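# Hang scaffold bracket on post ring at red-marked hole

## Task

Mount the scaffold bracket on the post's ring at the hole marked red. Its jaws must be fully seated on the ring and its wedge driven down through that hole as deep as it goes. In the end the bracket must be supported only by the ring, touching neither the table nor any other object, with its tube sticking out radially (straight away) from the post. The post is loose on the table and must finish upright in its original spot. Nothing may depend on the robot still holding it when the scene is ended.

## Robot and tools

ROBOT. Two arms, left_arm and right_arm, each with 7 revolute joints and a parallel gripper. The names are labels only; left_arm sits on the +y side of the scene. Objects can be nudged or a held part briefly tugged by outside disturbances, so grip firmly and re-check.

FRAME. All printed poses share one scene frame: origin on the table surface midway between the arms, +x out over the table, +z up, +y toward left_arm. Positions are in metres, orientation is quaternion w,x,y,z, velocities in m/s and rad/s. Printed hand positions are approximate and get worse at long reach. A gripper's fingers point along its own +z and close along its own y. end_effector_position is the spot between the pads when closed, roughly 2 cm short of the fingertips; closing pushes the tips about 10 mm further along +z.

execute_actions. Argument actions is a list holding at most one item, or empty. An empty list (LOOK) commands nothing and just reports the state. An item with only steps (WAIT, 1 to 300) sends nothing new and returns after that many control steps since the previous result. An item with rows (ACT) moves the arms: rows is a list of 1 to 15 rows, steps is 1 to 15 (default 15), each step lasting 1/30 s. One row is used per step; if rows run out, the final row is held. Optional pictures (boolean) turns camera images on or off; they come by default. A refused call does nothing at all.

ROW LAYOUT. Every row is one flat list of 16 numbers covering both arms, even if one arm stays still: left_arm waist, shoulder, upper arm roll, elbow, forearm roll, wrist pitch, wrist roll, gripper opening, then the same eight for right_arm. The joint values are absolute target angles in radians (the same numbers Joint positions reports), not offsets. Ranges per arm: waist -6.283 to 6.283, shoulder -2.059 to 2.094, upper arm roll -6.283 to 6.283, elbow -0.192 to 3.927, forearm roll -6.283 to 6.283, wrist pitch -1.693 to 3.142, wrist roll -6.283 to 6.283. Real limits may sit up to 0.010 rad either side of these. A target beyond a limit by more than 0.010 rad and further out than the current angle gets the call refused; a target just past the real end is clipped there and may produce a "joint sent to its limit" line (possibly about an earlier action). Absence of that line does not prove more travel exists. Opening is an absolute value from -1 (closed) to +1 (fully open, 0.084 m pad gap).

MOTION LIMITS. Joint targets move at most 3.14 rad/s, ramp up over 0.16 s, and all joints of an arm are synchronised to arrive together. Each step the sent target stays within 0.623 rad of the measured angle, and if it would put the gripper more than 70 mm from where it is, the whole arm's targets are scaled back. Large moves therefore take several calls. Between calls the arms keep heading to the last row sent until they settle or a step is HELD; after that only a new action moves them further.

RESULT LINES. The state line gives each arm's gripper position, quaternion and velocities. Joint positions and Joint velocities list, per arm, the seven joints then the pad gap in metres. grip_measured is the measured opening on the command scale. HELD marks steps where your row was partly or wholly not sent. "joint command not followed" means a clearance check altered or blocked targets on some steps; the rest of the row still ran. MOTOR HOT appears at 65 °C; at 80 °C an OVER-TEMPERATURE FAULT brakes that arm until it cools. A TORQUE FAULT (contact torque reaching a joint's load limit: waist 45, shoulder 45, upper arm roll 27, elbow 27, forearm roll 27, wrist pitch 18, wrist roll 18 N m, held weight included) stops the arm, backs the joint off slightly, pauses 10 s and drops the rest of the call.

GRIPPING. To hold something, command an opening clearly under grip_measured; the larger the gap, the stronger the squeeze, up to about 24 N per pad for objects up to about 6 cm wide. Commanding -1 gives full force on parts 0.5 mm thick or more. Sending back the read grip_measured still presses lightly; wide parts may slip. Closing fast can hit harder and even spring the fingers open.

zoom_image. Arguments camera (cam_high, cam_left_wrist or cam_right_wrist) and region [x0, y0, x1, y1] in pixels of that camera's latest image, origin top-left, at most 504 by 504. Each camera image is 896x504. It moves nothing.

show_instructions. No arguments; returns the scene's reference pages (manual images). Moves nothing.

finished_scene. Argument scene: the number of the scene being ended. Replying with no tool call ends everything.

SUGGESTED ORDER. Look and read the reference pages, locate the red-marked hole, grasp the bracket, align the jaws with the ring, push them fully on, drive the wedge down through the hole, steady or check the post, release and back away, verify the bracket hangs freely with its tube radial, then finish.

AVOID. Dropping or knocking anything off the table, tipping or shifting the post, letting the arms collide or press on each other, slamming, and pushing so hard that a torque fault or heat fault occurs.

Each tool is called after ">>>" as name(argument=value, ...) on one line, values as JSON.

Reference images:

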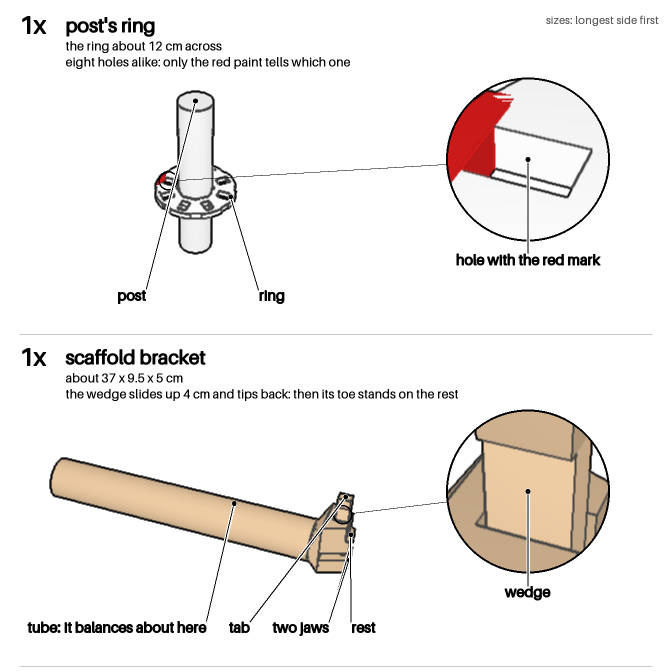

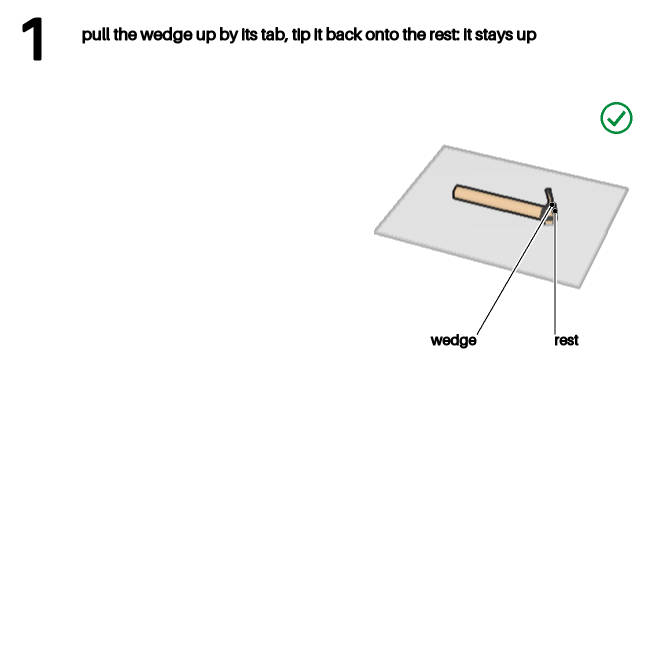

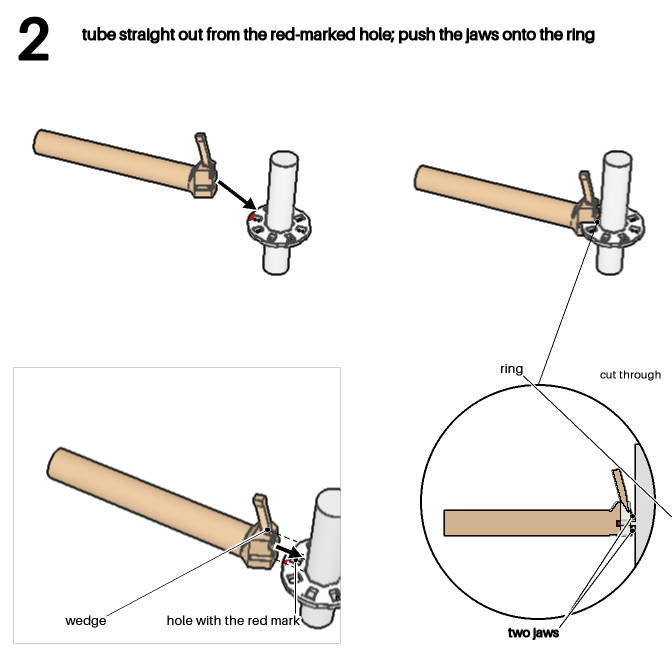

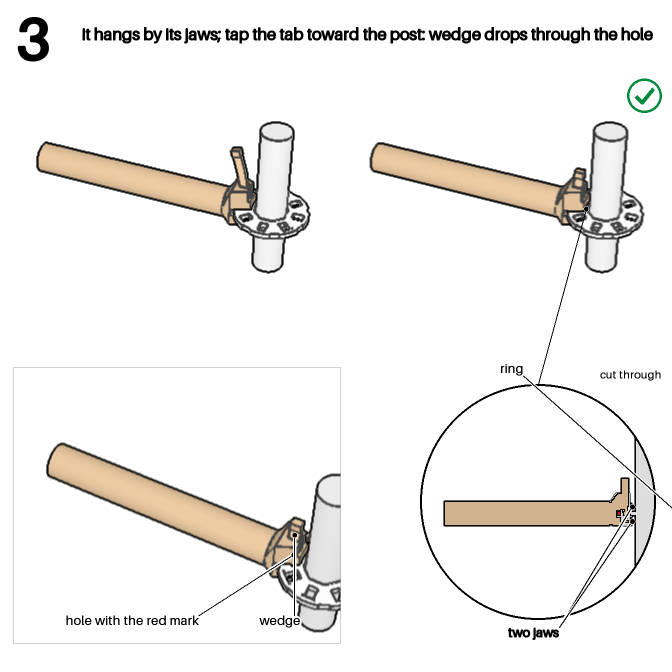

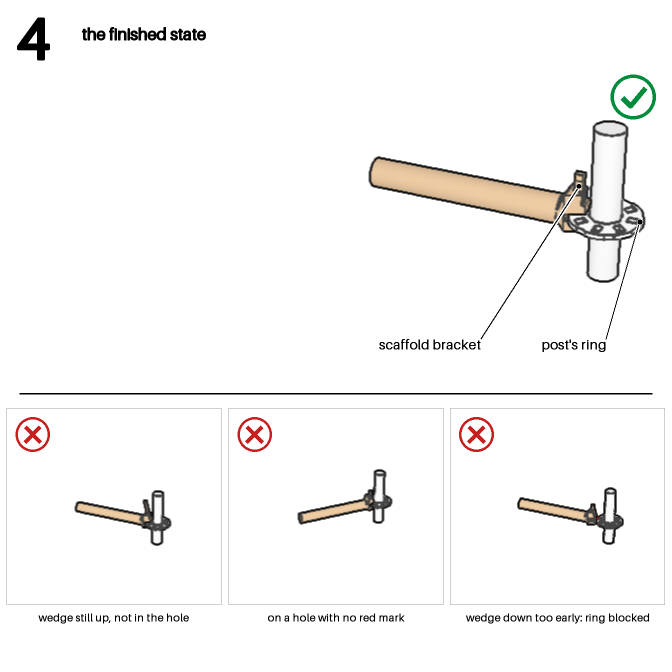

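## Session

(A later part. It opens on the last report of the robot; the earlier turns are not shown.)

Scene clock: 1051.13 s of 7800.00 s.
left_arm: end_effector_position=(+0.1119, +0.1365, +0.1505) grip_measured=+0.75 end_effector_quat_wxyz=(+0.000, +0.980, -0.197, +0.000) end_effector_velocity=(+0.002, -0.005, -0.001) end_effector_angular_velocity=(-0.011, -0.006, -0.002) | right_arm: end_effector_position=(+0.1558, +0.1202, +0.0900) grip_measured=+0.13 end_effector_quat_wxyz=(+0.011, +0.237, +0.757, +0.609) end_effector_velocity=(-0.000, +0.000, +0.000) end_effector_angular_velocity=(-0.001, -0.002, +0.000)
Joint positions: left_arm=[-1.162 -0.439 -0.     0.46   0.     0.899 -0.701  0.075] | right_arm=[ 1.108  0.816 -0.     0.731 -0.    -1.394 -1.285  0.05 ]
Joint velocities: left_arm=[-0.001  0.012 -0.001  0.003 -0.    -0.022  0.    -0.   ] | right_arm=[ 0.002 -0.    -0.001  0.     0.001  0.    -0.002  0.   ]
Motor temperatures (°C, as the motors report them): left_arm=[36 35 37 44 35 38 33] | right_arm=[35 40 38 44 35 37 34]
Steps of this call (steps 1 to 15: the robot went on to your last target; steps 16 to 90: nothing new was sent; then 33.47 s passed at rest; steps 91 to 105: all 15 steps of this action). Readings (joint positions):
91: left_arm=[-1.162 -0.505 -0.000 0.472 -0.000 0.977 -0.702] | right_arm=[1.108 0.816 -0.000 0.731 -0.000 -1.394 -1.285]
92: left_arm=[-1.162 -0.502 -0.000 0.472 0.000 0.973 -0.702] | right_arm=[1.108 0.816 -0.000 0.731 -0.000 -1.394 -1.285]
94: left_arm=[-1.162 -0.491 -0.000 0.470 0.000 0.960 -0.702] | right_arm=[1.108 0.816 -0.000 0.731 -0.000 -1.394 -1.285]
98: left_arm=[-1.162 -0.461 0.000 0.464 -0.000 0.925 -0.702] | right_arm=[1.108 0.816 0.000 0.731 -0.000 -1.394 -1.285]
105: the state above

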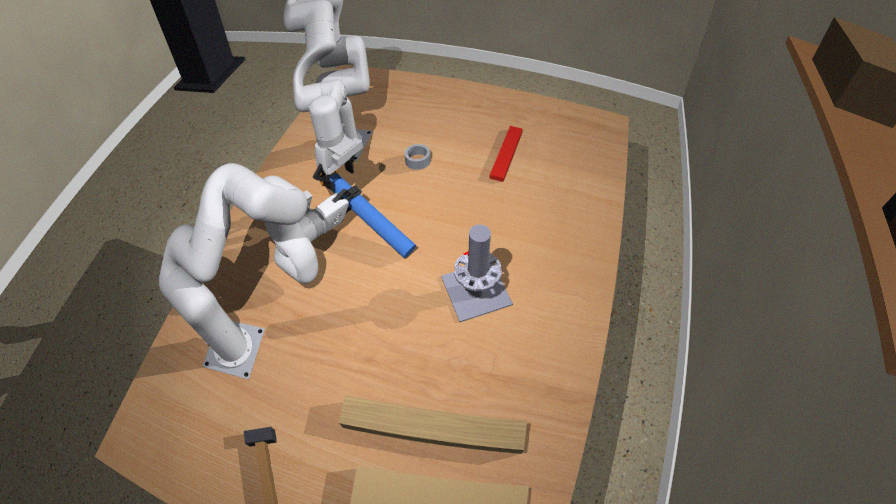

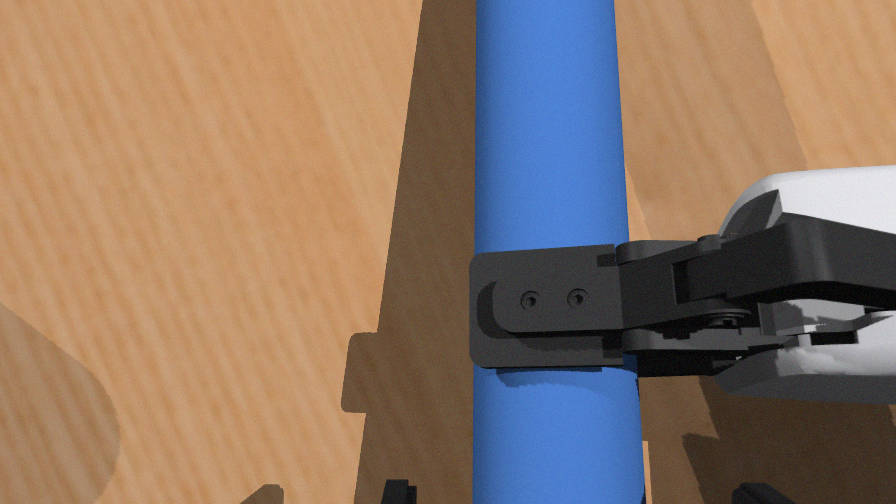

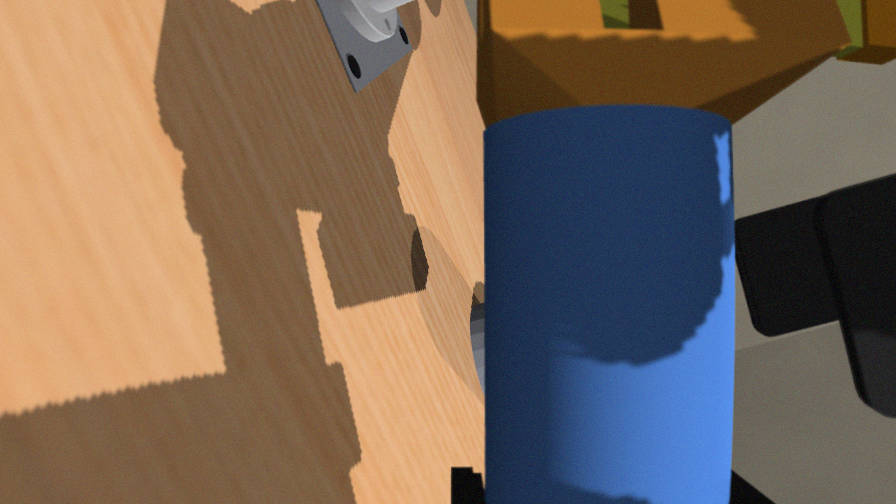

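>>> execute_actions(actions=[{"rows": [[-1.1619,-0.414,0,0.445,0,0.859,-0.7014,0.75,1.108,0.8158,0,0.7306,0,-1.3942,-1.285,-1],[-1.1619,-0.414,0,0.445,0,0.859,-0.7014,0.75,1.108,0.8158,0,0.7306,0,-1.3942,-1.285,-1],[-1.1619,-0.414,0,0.445,0,0.859,-0.7014,0.75,1.108,0.8158,0,0.7306,0,-1.3942,-1.285,-1],[-1.1619,-0.3914,0,0.43,0,0.8215,-0.7014,0.75,1.108,0.8158,0,0.7306,0,-1.3942,-1.285,-1],[-1.1619,-0.3914,0,0.43,0,0.8215,-0.7014,0.75,1.108,0.8158,0,0.7306,0,-1.3942,-1.285,-1],[-1.1619,-0.3914,0,0.43,0,0.8215,-0.7014,0.75,1.108,0.8158,0,0.7306,0,-1.3942,-1.285,-1],[-1.1619,-0.3685,0,0.415,0,0.7837,-0.7014,0.75,1.108,0.8158,0,0.7306,0,-1.3942,-1.285,-1],[-1.1619,-0.3685,0,0.415,0,0.7837,-0.7014,0.75,1.108,0.8158,0,0.7306,0,-1.3942,-1.285,-1],[-1.1619,-0.3685,0,0.415,0,0.7837,-0.7014,0.75,1.108,0.8158,0,0.7306,0,-1.3942,-1.285,-1],[-1.1619,-0.3456,0,0.4004,0,0.746,-0.7014,0.75,1.108,0.8158,0,0.7306,0,-1.3942,-1.285,-1]], "steps": 15}], pictures=false)

>>> execute_actions(actions=[{"steps": 15}])

Scene clock: 1071.67 s of 7800.00 s.
left_arm: end_effector_position=(+0.1117, +0.1370, +0.1118) grip_measured=+0.75 end_effector_quat_wxyz=(-0.001, +0.980, -0.197, -0.001) end_effector_velocity=(+0.001, -0.001, -0.027) end_effector_angular_velocity=(-0.011, -0.005, +0.001) | right_arm: end_effector_position=(+0.1558, +0.1202, +0.0900) grip_measured=+0.13 end_effector_quat_wxyz=(+0.011, +0.237, +0.757, +0.609) end_effector_velocity=(-0.001, +0.000, +0.000) end_effector_angular_velocity=(+0.001, -0.000, +0.001)
Joint positions: left_arm=[-1.162 -0.351  0.     0.403 -0.     0.757 -0.701  0.075] | right_arm=[ 1.108  0.816 -0.     0.731 -0.    -1.394 -1.285  0.05 ]
Joint velocities: left_arm=[ 0.     0.067  0.    -0.041 -0.    -0.12  -0.     0.   ] | right_arm=[ 0.001 -0.001  0.001 -0.     0.001 -0.    -0.001 -0.   ]
Motor temperatures (°C, as the motors report them): left_arm=[36 35 37 44 35 38 33] | right_arm=[35 40 38 44 35 36 34]
Steps of this call (steps 1 to 15: the robot went on to your last target; steps 16 to 90: nothing new was sent; then 17.03 s passed at rest; steps 91 to 105: all 15 steps of this action). Readings (joint positions):
91: left_arm=[-1.162 -0.437 -0.000 0.460 -0.000 0.897 -0.701] | right_arm=[1.108 0.816 0.000 0.731 0.000 -1.394 -1.285]
92: left_arm=[-1.162 -0.435 -0.000 0.459 0.000 0.892 -0.701] | right_arm=[1.108 0.816 0.000 0.731 -0.000 -1.394 -1.285]
94: left_arm=[-1.162 -0.424 -0.000 0.452 0.000 0.874 -0.701] | right_arm=[1.108 0.816 0.000 0.731 -0.000 -1.394 -1.285]
98: left_arm=[-1.162 -0.396 0.000 0.433 -0.000 0.831 -0.701] | right_arm=[1.108 0.816 0.000 0.731 -0.000 -1.394 -1.285]
105: the state above

Scene clock: 1072.17 s of 7800.00 s.
left_arm: end_effector_position=(+0.1120, +0.1363, +0.1101) grip_measured=+0.75 end_effector_quat_wxyz=(+0.000, +0.980, -0.197, +0.000) end_effector_velocity=(-0.001, +0.001, -0.001) end_effector_angular_velocity=(+0.002, +0.001, -0.001) | right_arm: end_effector_position=(+0.1558, +0.1202, +0.0900) grip_measured=+0.13 end_effector_quat_wxyz=(+0.011, +0.237, +0.757, +0.609) end_effector_velocity=(-0.001, +0.000, +0.000) end_effector_angular_velocity=(+0.001, +0.002, +0.000)
Joint positions: left_arm=[-1.162 -0.346 -0.     0.4    0.     0.746 -0.701  0.075] | right_arm=[ 1.108  0.816  0.     0.731 -0.    -1.394 -1.285  0.05 ]
Joint velocities: left_arm=[-0.001  0.001  0.    -0.002  0.    -0.001  0.    -0.   ] | right_arm=[ 0.001 -0.     0.     0.     0.001  0.     0.002 -0.   ]
Motor temperatures (°C, as the motors report them): left_arm=[36 35 37 44 35 38 33] | right_arm=[35 40 38 44 35 36 34]
Steps of this call (steps 1 to 15: the robot went on to your last target). Readings (joint positions):
1: left_arm=[-1.162 -0.349 0.000 0.402 -0.000 0.753 -0.701] | right_arm=[1.108 0.816 0.000 0.731 0.000 -1.394 -1.285]
2: left_arm=[-1.162 -0.348 0.000 0.402 -0.000 0.751 -0.701] | right_arm=[1.108 0.816 -0.000 0.731 -0.000 -1.394 -1.285]
4: left_arm=[-1.162 -0.347 -0.000 0.402 0.000 0.748 -0.701] | right_arm=[1.108 0.816 0.000 0.731 0.000 -1.394 -1.285]
8: left_arm=[-1.162 -0.346 -0.000 0.401 0.000 0.746 -0.701] | right_arm=[1.108 0.816 0.000 0.731 -0.000 -1.394 -1.285]
15: the state above

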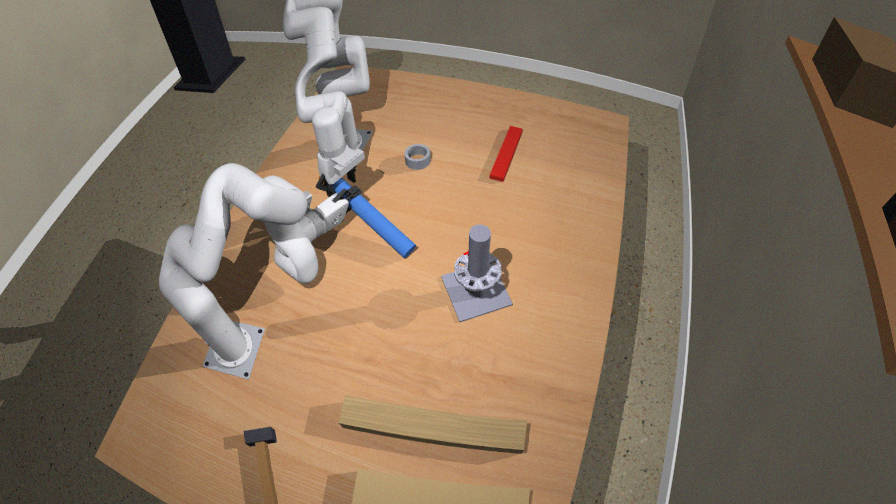

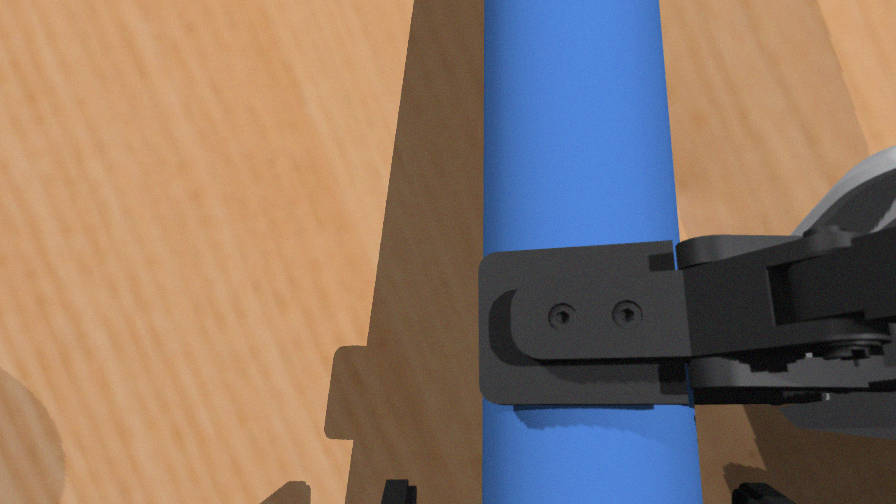

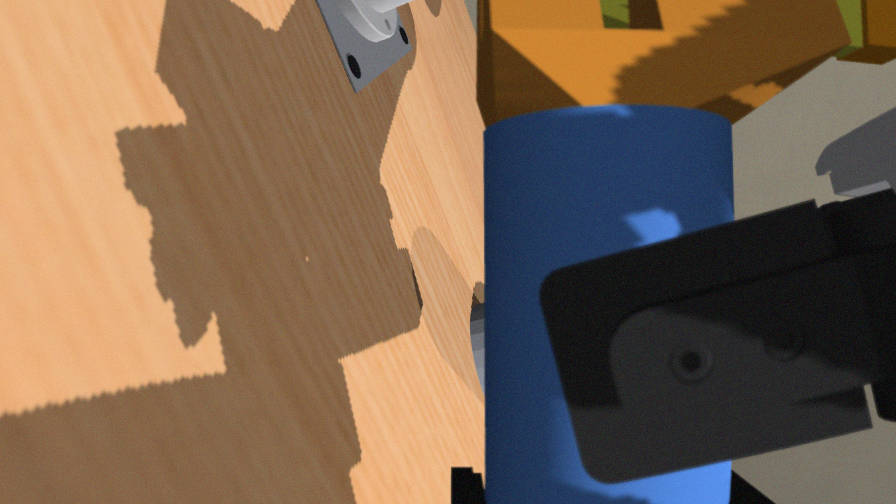

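>>> execute_actions(actions=[{"rows": [[-1.1665,-0.34,0,0.405,0,0.745,-0.706,0.75,1.108,0.8158,0,0.7306,0,-1.3942,-1.285,-1],[-1.1665,-0.34,0,0.405,0,0.745,-0.706,0.75,1.108,0.8158,0,0.7306,0,-1.3942,-1.285,-1],[-1.171,-0.3349,0,0.4093,0,0.7442,-0.7105,0.75,1.108,0.8158,0,0.7306,0,-1.3942,-1.285,-1],[-1.171,-0.3349,0,0.4093,0,0.7442,-0.7105,0.7,1.108,0.8158,0,0.7306,0,-1.3942,-1.285,-1],[-1.171,-0.3349,0,0.4093,0,0.7442,-0.7105,0.65,1.108,0.8158,0,0.7306,0,-1.3942,-1.285,-1],[-1.171,-0.3349,0,0.4093,0,0.7442,-0.7105,0.6,1.108,0.8158,0,0.7306,0,-1.3942,-1.285,-1],[-1.171,-0.3349,0,0.4093,0,0.7442,-0.7105,0.55,1.108,0.8158,0,0.7306,0,-1.3942,-1.285,-1],[-1.171,-0.3349,0,0.4093,0,0.7442,-0.7105,0.5,1.108,0.8158,0,0.7306,0,-1.3942,-1.285,-1],[-1.171,-0.3349,0,0.4093,0,0.7442,-0.7105,0.45,1.108,0.8158,0,0.7306,0,-1.3942,-1.285,-1],[-1.171,-0.3349,0,0.4093,0,0.7442,-0.7105,0.4,1.108,0.8158,0,0.7306,0,-1.3942,-1.285,-1],[-1.171,-0.3349,0,0.4093,0,0.7442,-0.7105,0.35,1.108,0.8158,0,0.7306,0,-1.3942,-1.285,-1],[-1.171,-0.3349,0,0.4093,0,0.7442,-0.7105,0.3,1.108,0.8158,0,0.7306,0,-1.3942,-1.285,-1]], "steps": 15}])

Scene clock: 1097.47 s of 7800.00 s.
left_arm: end_effector_position=(+0.1107, +0.1326, +0.1100) grip_measured=+0.29 end_effector_quat_wxyz=(-0.000, +0.980, -0.197, -0.000) end_effector_velocity=(+0.000, -0.001, +0.001) end_effector_angular_velocity=(-0.002, -0.001, +0.000) | right_arm: end_effector_position=(+0.1558, +0.1202, +0.0900) grip_measured=+0.13 end_effector_quat_wxyz=(+0.011, +0.237, +0.757, +0.609) end_effector_velocity=(-0.000, -0.000, +0.000) end_effector_angular_velocity=(-0.000, -0.001, -0.000)
Joint positions: left_arm=[-1.171 -0.335  0.     0.409 -0.     0.744 -0.71   0.056] | right_arm=[ 1.108  0.816  0.     0.731 -0.    -1.394 -1.285  0.05 ]
Joint velocities: left_arm=[-0.001  0.001  0.     0.002 -0.    -0.    -0.001 -0.   ] | right_arm=[ 0.001 -0.    -0.    -0.     0.001 -0.    -0.001  0.   ]
Motor temperatures (°C, as the motors report them): left_arm=[36 35 37 44 35 38 33] | right_arm=[35 40 38 44 35 36 34]
Steps of this call (steps 1 to 15: the robot went on to your last target; steps 16 to 90: nothing new was sent; then 21.80 s passed at rest; steps 91 to 105: all 15 steps of this action). Readings (joint positions):
91: left_arm=[-1.162 -0.346 0.000 0.400 0.000 0.746 -0.702] | right_arm=[1.108 0.816 0.000 0.731 0.000 -1.394 -1.285]
92: left_arm=[-1.163 -0.344 0.000 0.401 -0.000 0.746 -0.703] | right_arm=[1.108 0.816 -0.000 0.731 0.000 -1.394 -1.285]
94: left_arm=[-1.166 -0.341 0.000 0.405 -0.000 0.745 -0.706] | right_arm=[1.108 0.816 -0.000 0.731 0.000 -1.394 -1.285]
98: left_arm=[-1.170 -0.336 -0.000 0.409 0.000 0.744 -0.710] | right_arm=[1.108 0.816 -0.000 0.731 0.000 -1.394 -1.285]
105: the state above

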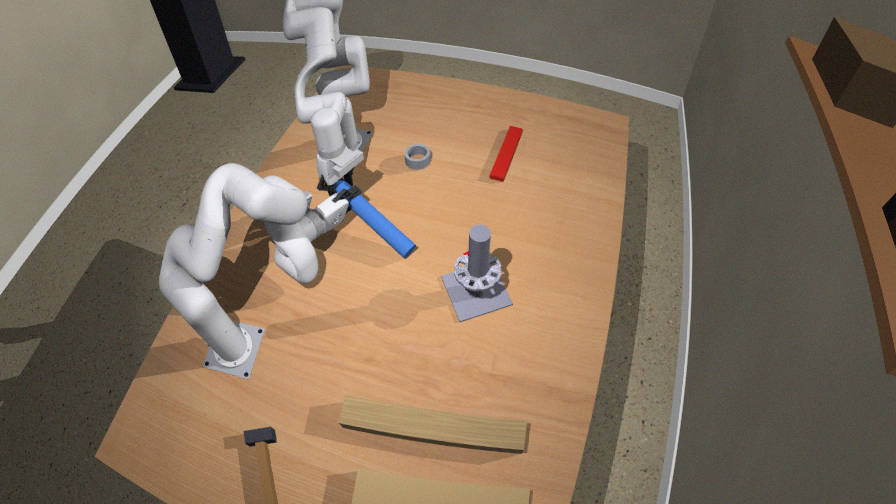

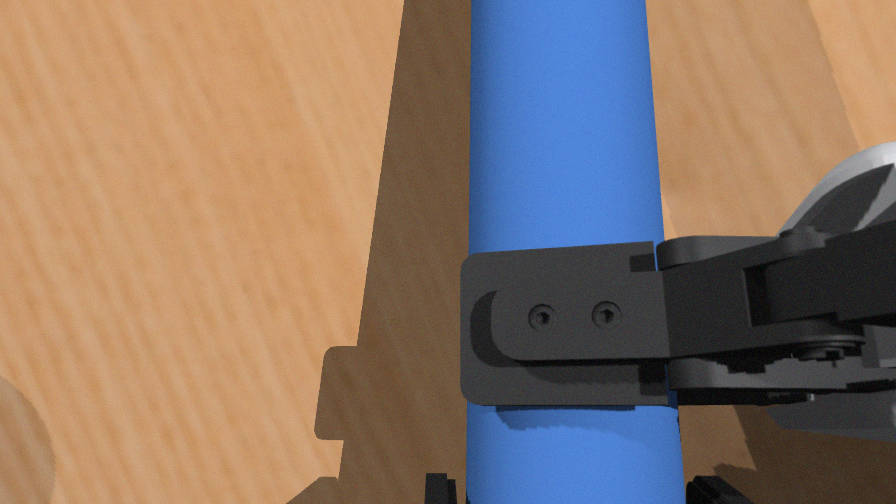

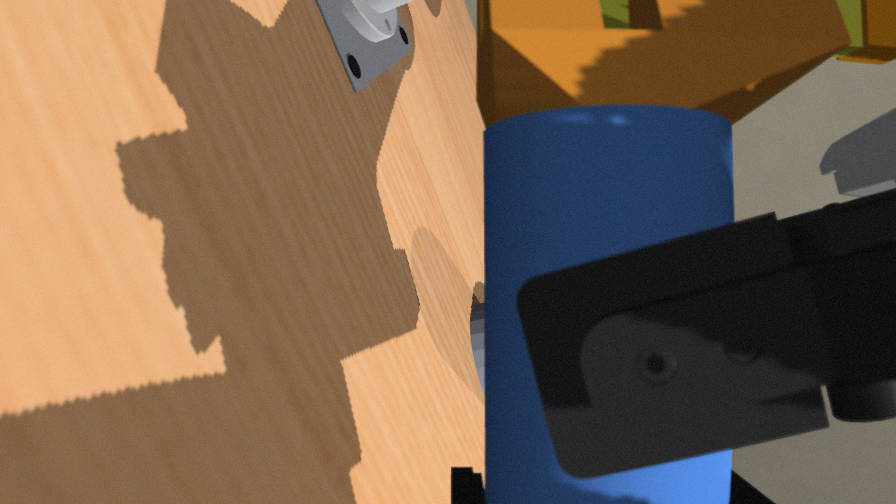

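Centred well. Close left fully.

>>> execute_actions(actions=[{"rows": [[-1.171,-0.3349,0,0.4093,0,0.7442,-0.7105,0.26,1.108,0.8158,0,0.7306,0,-1.3942,-1.285,-1],[-1.171,-0.3349,0,0.4093,0,0.7442,-0.7105,0.22,1.108,0.8158,0,0.7306,0,-1.3942,-1.285,-1],[-1.171,-0.3349,0,0.4093,0,0.7442,-0.7105,0.18,1.108,0.8158,0,0.7306,0,-1.3942,-1.285,-1],[-1.171,-0.3349,0,0.4093,0,0.7442,-0.7105,0.14,1.108,0.8158,0,0.7306,0,-1.3942,-1.285,-1],[-1.171,-0.3349,0,0.4093,0,0.7442,-0.7105,0.1,1.108,0.8158,0,0.7306,0,-1.3942,-1.285,-1],[-1.171,-0.3349,0,0.4093,0,0.7442,-0.7105,0.05,1.108,0.8158,0,0.7306,0,-1.3942,-1.285,-1],[-1.171,-0.3349,0,0.4093,0,0.7442,-0.7105,-0.05,1.108,0.8158,0,0.7306,0,-1.3942,-1.285,-1],[-1.171,-0.3349,0,0.4093,0,0.7442,-0.7105,-0.2,1.108,0.8158,0,0.7306,0,-1.3942,-1.285,-1],[-1.171,-0.3349,0,0.4093,0,0.7442,-0.7105,-0.4,1.108,0.8158,0,0.7306,0,-1.3942,-1.285,-1],[-1.171,-0.3349,0,0.4093,0,0.7442,-0.7105,-0.6,1.108,0.8158,0,0.7306,0,-1.3942,-1.285,-1],[-1.171,-0.3349,0,0.4093,0,0.7442,-0.7105,-0.8,1.108,0.8158,0,0.7306,0,-1.3942,-1.285,-1],[-1.171,-0.3349,0,0.4093,0,0.7442,-0.7105,-1,1.108,0.8158,0,0.7306,0,-1.3942,-1.285,-1]], "steps": 15}], pictures=false)

>>> execute_actions(actions=[{"rows": [[-1.171,-0.3349,0,0.4093,0,0.7442,-0.7105,-1,1.108,0.8158,0,0.7306,0,-1.3942,-1.285,-0.6],[-1.171,-0.3349,0,0.4093,0,0.7442,-0.7105,-1,1.108,0.8158,0,0.7306,0,-1.3942,-1.285,-0.3],[-1.171,-0.3349,0,0.4093,0,0.7442,-0.7105,-1,1.108,0.8158,0,0.7306,0,-1.3942,-1.285,0.0],[-1.171,-0.3349,0,0.4093,0,0.7442,-0.7105,-1,1.108,0.8158,0,0.7306,0,-1.3942,-1.285,0.1],[-1.171,-0.3349,0,0.4093,0,0.7442,-0.7105,-1,1.108,0.8158,0,0.7306,0,-1.3942,-1.285,0.15],[-1.171,-0.3349,0,0.4093,0,0.7442,-0.7105,-1,1.108,0.8158,0,0.7306,0,-1.3942,-1.285,0.2],[-1.171,-0.3349,0,0.4093,0,0.7442,-0.7105,-1,1.108,0.8158,0,0.7306,0,-1.3942,-1.285,0.25],[-1.171,-0.3349,0,0.4093,0,0.7442,-0.7105,-1,1.108,0.8158,0,0.7306,0,-1.3942,-1.285,0.3],[-1.171,-0.3349,0,0.4093,0,0.7442,-0.7105,-1,1.108,0.8158,0,0.7306,0,-1.3942,-1.285,0.35],[-1.171,-0.3349,0,0.4093,0,0.7442,-0.7105,-1,1.108,0.8158,0,0.7306,0,-1.3942,-1.285,0.4],[-1.171,-0.3349,0,0.4093,0,0.7442,-0.7105,-1,1.108,0.8158,0,0.7306,0,-1.3942,-1.285,0.45]], "steps": 15}])

Scene clock: 1124.87 s of 7800.00 s.
left_arm: end_effector_position=(+0.1107, +0.1328, +0.1099) grip_measured=+0.13 end_effector_quat_wxyz=(-0.000, +0.980, -0.197, -0.000) end_effector_velocity=(+0.000, -0.000, +0.000) end_effector_angular_velocity=(-0.001, -0.000, +0.001) | right_arm: end_effector_position=(+0.1557, +0.1200, +0.0897) grip_measured=+0.13 end_effector_quat_wxyz=(+0.011, +0.237, +0.757, +0.608) end_effector_velocity=(-0.001, +0.001, +0.000) end_effector_angular_velocity=(+0.001, +0.001, +0.001)
Joint positions: left_arm=[-1.171 -0.335  0.     0.409  0.     0.745 -0.711  0.05 ] | right_arm=[ 1.108  0.816 -0.     0.73  -0.    -1.394 -1.286  0.05 ]
Joint velocities: left_arm=[ 0.     0.     0.     0.    -0.    -0.    -0.001 -0.   ] | right_arm=[0.001 0.    0.    0.001 0.    0.    0.001 0.   ]
Motor temperatures (°C, as the motors report them): left_arm=[36 35 37 44 35 38 33] | right_arm=[35 40 38 44 35 36 34]
Steps of this call (steps 1 to 15: the robot went on to your last target; steps 16 to 90: nothing new was sent; then 23.90 s passed at rest; steps 91 to 105: all 15 steps of this action). Readings (joint positions):
91: left_arm=[-1.171 -0.335 0.000 0.409 -0.000 0.744 -0.711] | right_arm=[1.108 0.816 -0.000 0.731 -0.000 -1.394 -1.285]
92: left_arm=[-1.171 -0.335 -0.000 0.409 0.000 0.744 -0.710] | right_arm=[1.108 0.816 0.000 0.731 0.000 -1.394 -1.285]
94: left_arm=[-1.171 -0.335 0.000 0.409 0.000 0.745 -0.710] | right_arm=[1.108 0.816 0.000 0.730 -0.000 -1.394 -1.285]
98: left_arm=[-1.171 -0.335 0.000 0.409 0.000 0.745 -0.710] | right_arm=[1.108 0.816 -0.000 0.730 -0.000 -1.394 -1.286]
105: the state above

Scene clock: 1125.37 s of 7800.00 s.
left_arm: end_effector_position=(+0.1100, +0.1337, +0.1088) grip_measured=+0.13 end_effector_quat_wxyz=(-0.002, +0.980, -0.197, -0.001) end_effector_velocity=(+0.002, +0.000, +0.001) end_effector_angular_velocity=(-0.001, -0.000, +0.006) | right_arm: end_effector_position=(+0.1558, +0.1216, +0.0931) grip_measured=+0.44 end_effector_quat_wxyz=(+0.010, +0.236, +0.755, +0.612) end_effector_velocity=(-0.001, -0.006, -0.011) end_effector_angular_velocity=(-0.030, +0.005, -0.002)
Joint positions: left_arm=[-1.171 -0.334 -0.     0.407  0.     0.744 -0.71   0.05 ] | right_arm=[ 1.108  0.813  0.001  0.733 -0.    -1.397 -1.285  0.063]
Joint velocities: left_arm=[ 0.002 -0.002  0.003  0.002  0.001  0.003 -0.002 -0.   ] | right_arm=[ 0.     0.009 -0.002 -0.013  0.002  0.009 -0.003  0.   ]
Motor temperatures (°C, as the motors report them): left_arm=[36 35 37 44 35 38 33] | right_arm=[35 40 38 44 35 36 34]
Steps of this call (steps 1 to 15: all 15 steps of this action). Readings (joint positions):
1: left_arm=[-1.171 -0.335 0.000 0.409 0.000 0.744 -0.711] | right_arm=[1.108 0.816 -0.000 0.730 -0.000 -1.394 -1.286]
2: left_arm=[-1.171 -0.335 0.000 0.409 0.000 0.744 -0.711] | right_arm=[1.108 0.816 -0.000 0.730 -0.000 -1.394 -1.286]
4: left_arm=[-1.171 -0.335 0.000 0.409 0.000 0.744 -0.711] | right_arm=[1.108 0.816 0.000 0.730 -0.000 -1.394 -1.286]
8: left_arm=[-1.171 -0.334 -0.001 0.409 -0.000 0.744 -0.711] | right_arm=[1.108 0.815 -0.000 0.732 0.000 -1.395 -1.284]
15: the state above

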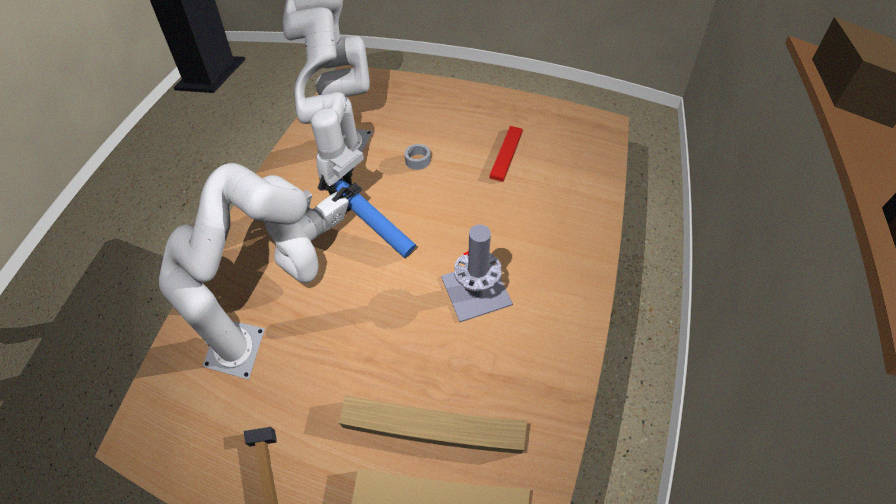

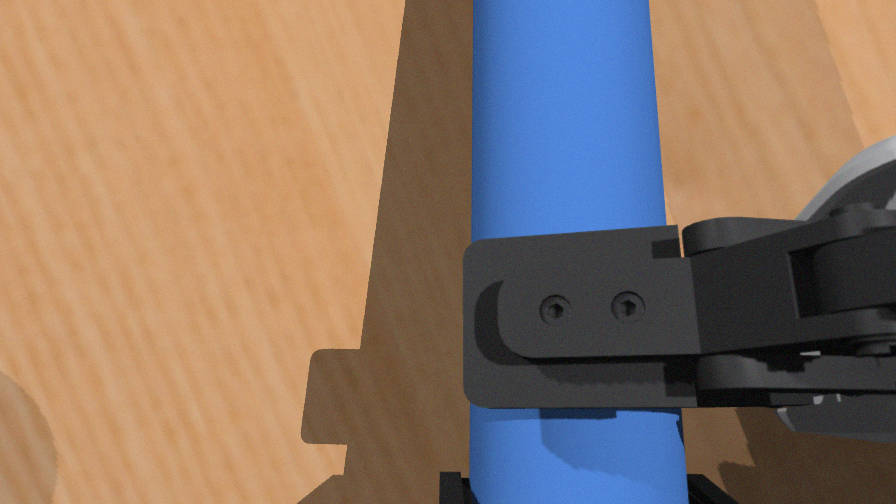

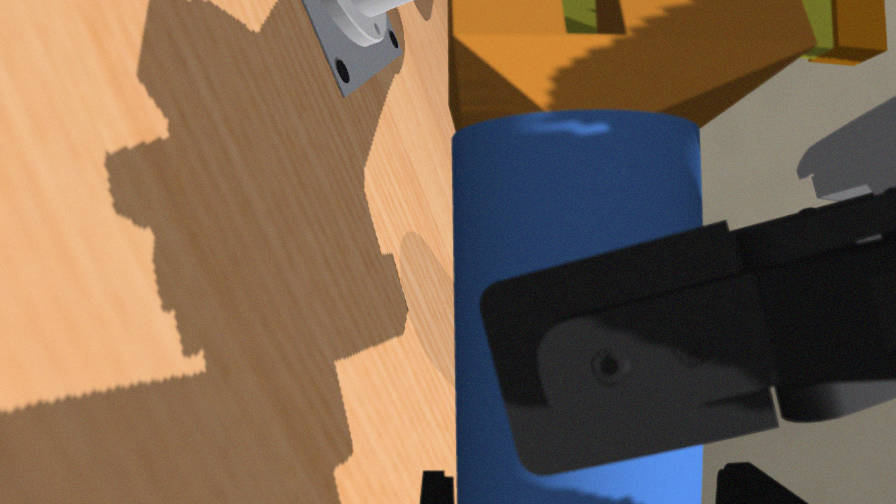

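>>> execute_actions(actions=[{"rows": [[-1.171,-0.3349,0,0.4093,0,0.7442,-0.7105,-1,1.108,0.8158,0,0.7306,0,-1.3942,-1.285,0.55],[-1.171,-0.3349,0,0.4093,0,0.7442,-0.7105,-1,1.108,0.8158,0,0.7306,0,-1.3942,-1.285,0.6],[-1.171,-0.3349,0,0.4093,0,0.7442,-0.7105,-1,1.108,0.802,0,0.696,0,-1.415,-1.285,0.6],[-1.171,-0.3349,0,0.4093,0,0.7442,-0.7105,-1,1.108,0.802,0,0.696,0,-1.415,-1.285,0.6],[-1.171,-0.3349,0,0.4093,0,0.7442,-0.7105,-1,1.108,0.7885,0,0.6617,0,-1.436,-1.285,0.6],[-1.171,-0.3349,0,0.4093,0,0.7442,-0.7105,-1,1.108,0.7885,0,0.6617,0,-1.436,-1.285,0.6],[-1.171,-0.3349,0,0.4093,0,0.7442,-0.7105,-1,1.108,0.775,0,0.627,0,-1.457,-1.285,0.6],[-1.171,-0.3349,0,0.4093,0,0.7442,-0.7105,-1,1.108,0.7619,0,0.5929,0,-1.478,-1.285,0.6],[-1.171,-0.3349,0,0.4093,0,0.7442,-0.7105,-1,1.108,0.7619,0,0.5929,0,-1.478,-1.285,0.6],[-1.171,-0.3349,0,0.4093,0,0.7442,-0.7105,-1,1.108,0.75,0,0.56,0,-1.5,-1.285,0.6],[-1.171,-0.3349,0,0.4093,0,0.7442,-0.7105,-1,1.108,0.739,0,0.527,0,-1.521,-1.285,0.6],[-1.171,-0.3349,0,0.4093,0,0.7442,-0.7105,-1,1.108,0.739,0,0.527,0,-1.521,-1.285,0.6],[-1.171,-0.3349,0,0.4093,0,0.7442,-0.7105,-1,1.108,0.728,0,0.494,0,-1.543,-1.285,0.6],[-1.171,-0.3349,0,0.4093,0,0.7442,-0.7105,-1,1.108,0.717,0,0.4609,0,-1.5651,-1.285,0.6]], "steps": 15}], pictures=false)

>>> execute_actions(actions=[{"steps": 15}])

Scene clock: 1160.43 s of 7800.00 s.
left_arm: end_effector_position=(+0.1107, +0.1326, +0.1100) grip_measured=+0.13 end_effector_quat_wxyz=(-0.000, +0.980, -0.197, +0.000) end_effector_velocity=(+0.000, -0.000, +0.000) end_effector_angular_velocity=(-0.001, -0.000, -0.000) | right_arm: end_effector_position=(+0.1378, +0.0659, +0.1052) grip_measured=+0.60 end_effector_quat_wxyz=(+0.011, +0.237, +0.757, +0.609) end_effector_velocity=(-0.063, -0.192, +0.057) end_effector_angular_velocity=(+0.007, -0.001, -0.001)
Joint positions: left_arm=[-1.171 -0.335 -0.     0.409 -0.     0.744 -0.71   0.05 ] | right_arm=[ 1.108  0.74  -0.     0.529  0.    -1.52  -1.285  0.069]
Joint velocities: left_arm=[-0.001 -0.     0.001  0.001  0.     0.    -0.    -0.   ] | right_arm=[-0.001 -0.239  0.    -0.691  0.    -0.459  0.002  0.   ]
Motor temperatures (°C, as the motors report them): left_arm=[36 36 37 46 35 38 33] | right_arm=[35 40 38 43 35 35 34]
Steps of this call (steps 1 to 15: the robot went on to your last target; steps 16 to 90: nothing new was sent; then 31.57 s passed at rest; steps 91 to 105: all 15 steps of this action). Readings (joint positions):
91: left_arm=[-1.171 -0.335 -0.000 0.409 -0.000 0.744 -0.711] | right_arm=[1.108 0.816 0.000 0.731 0.000 -1.394 -1.285]
92: left_arm=[-1.171 -0.335 -0.000 0.409 -0.000 0.744 -0.711] | right_arm=[1.108 0.816 0.000 0.731 0.000 -1.394 -1.285]
94: left_arm=[-1.171 -0.335 -0.000 0.409 -0.000 0.744 -0.710] | right_arm=[1.108 0.814 0.000 0.727 0.000 -1.397 -1.285]
98: left_arm=[-1.171 -0.335 -0.000 0.409 -0.000 0.744 -0.711] | right_arm=[1.108 0.794 -0.000 0.675 0.000 -1.428 -1.285]
105: the state above

Scene clock: 1160.93 s of 7800.00 s.
left_arm: end_effector_position=(+0.1107, +0.1326, +0.1100) grip_measured=+0.13 end_effector_quat_wxyz=(-0.000, +0.980, -0.197, +0.000) end_effector_velocity=(+0.000, -0.001, +0.001) end_effector_angular_velocity=(-0.002, -0.000, +0.001) | right_arm: end_effector_position=(+0.1316, +0.0472, +0.1107) grip_measured=+0.60 end_effector_quat_wxyz=(+0.011, +0.237, +0.757, +0.609) end_effector_velocity=(-0.000, -0.001, -0.000) end_effector_angular_velocity=(-0.001, +0.001, +0.000)
Joint positions: left_arm=[-1.171 -0.335 -0.     0.409  0.     0.744 -0.71   0.05 ] | right_arm=[ 1.108  0.717  0.     0.462  0.    -1.565 -1.285  0.069]
Joint velocities: left_arm=[-0.     0.     0.     0.002 -0.    -0.    -0.001 -0.   ] | right_arm=[-0.001 -0.001 -0.    -0.005 -0.001 -0.002  0.     0.   ]
Motor temperatures (°C, as the motors report them): left_arm=[36 36 37 46 35 38 33] | right_arm=[35 40 38 43 35 35 34]
Steps of this call (steps 1 to 15: the robot went on to your last target). Readings (joint positions):
1: left_arm=[-1.171 -0.335 -0.000 0.409 0.000 0.744 -0.710] | right_arm=[1.108 0.732 -0.000 0.506 -0.000 -1.535 -1.285]
2: left_arm=[-1.171 -0.335 -0.000 0.409 0.000 0.744 -0.710] | right_arm=[1.108 0.727 -0.000 0.490 -0.000 -1.545 -1.285]
4: left_arm=[-1.171 -0.335 -0.000 0.409 0.000 0.744 -0.710] | right_arm=[1.108 0.722 -0.000 0.474 -0.000 -1.556 -1.285]
8: left_arm=[-1.171 -0.335 -0.000 0.409 0.000 0.744 -0.710] | right_arm=[1.108 0.718 0.000 0.465 0.000 -1.563 -1.285]
15: the state above

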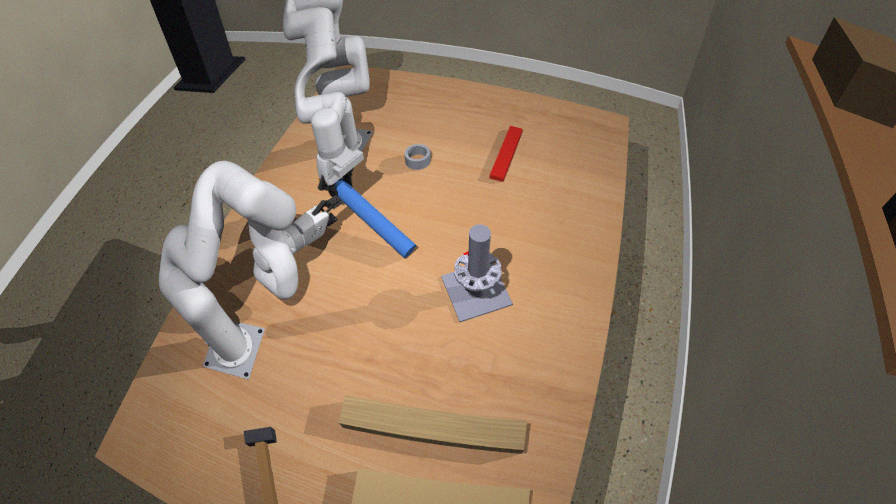

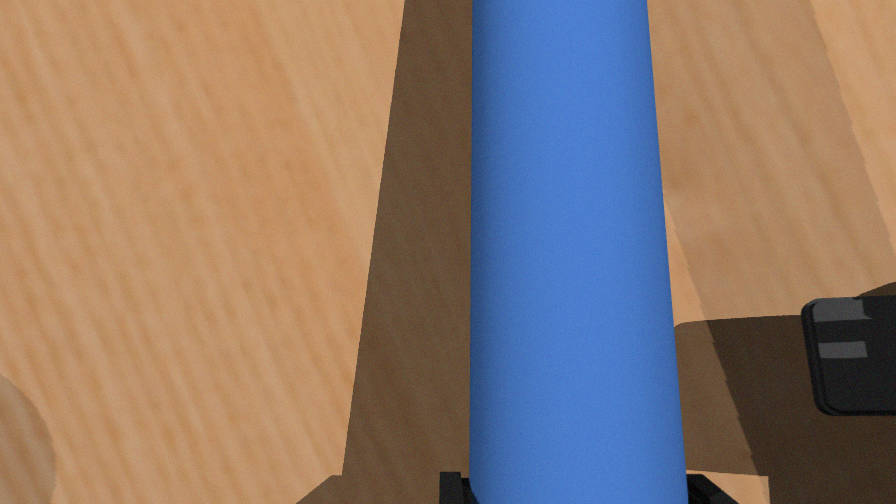

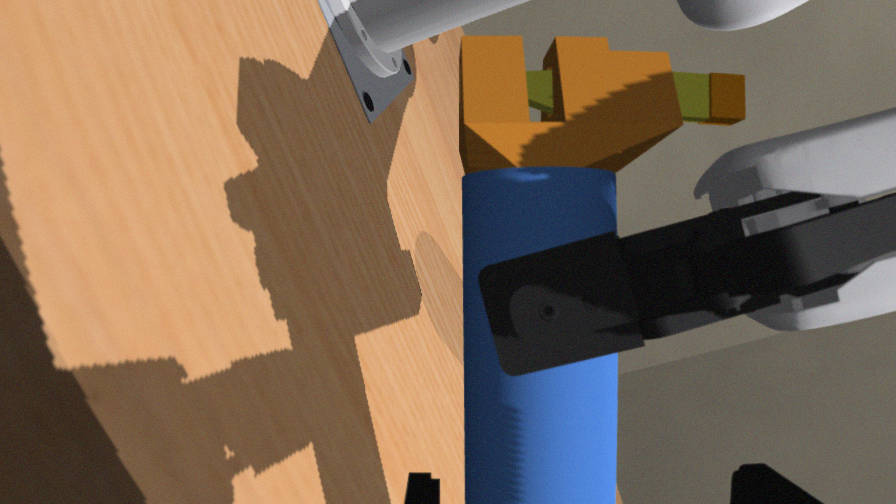

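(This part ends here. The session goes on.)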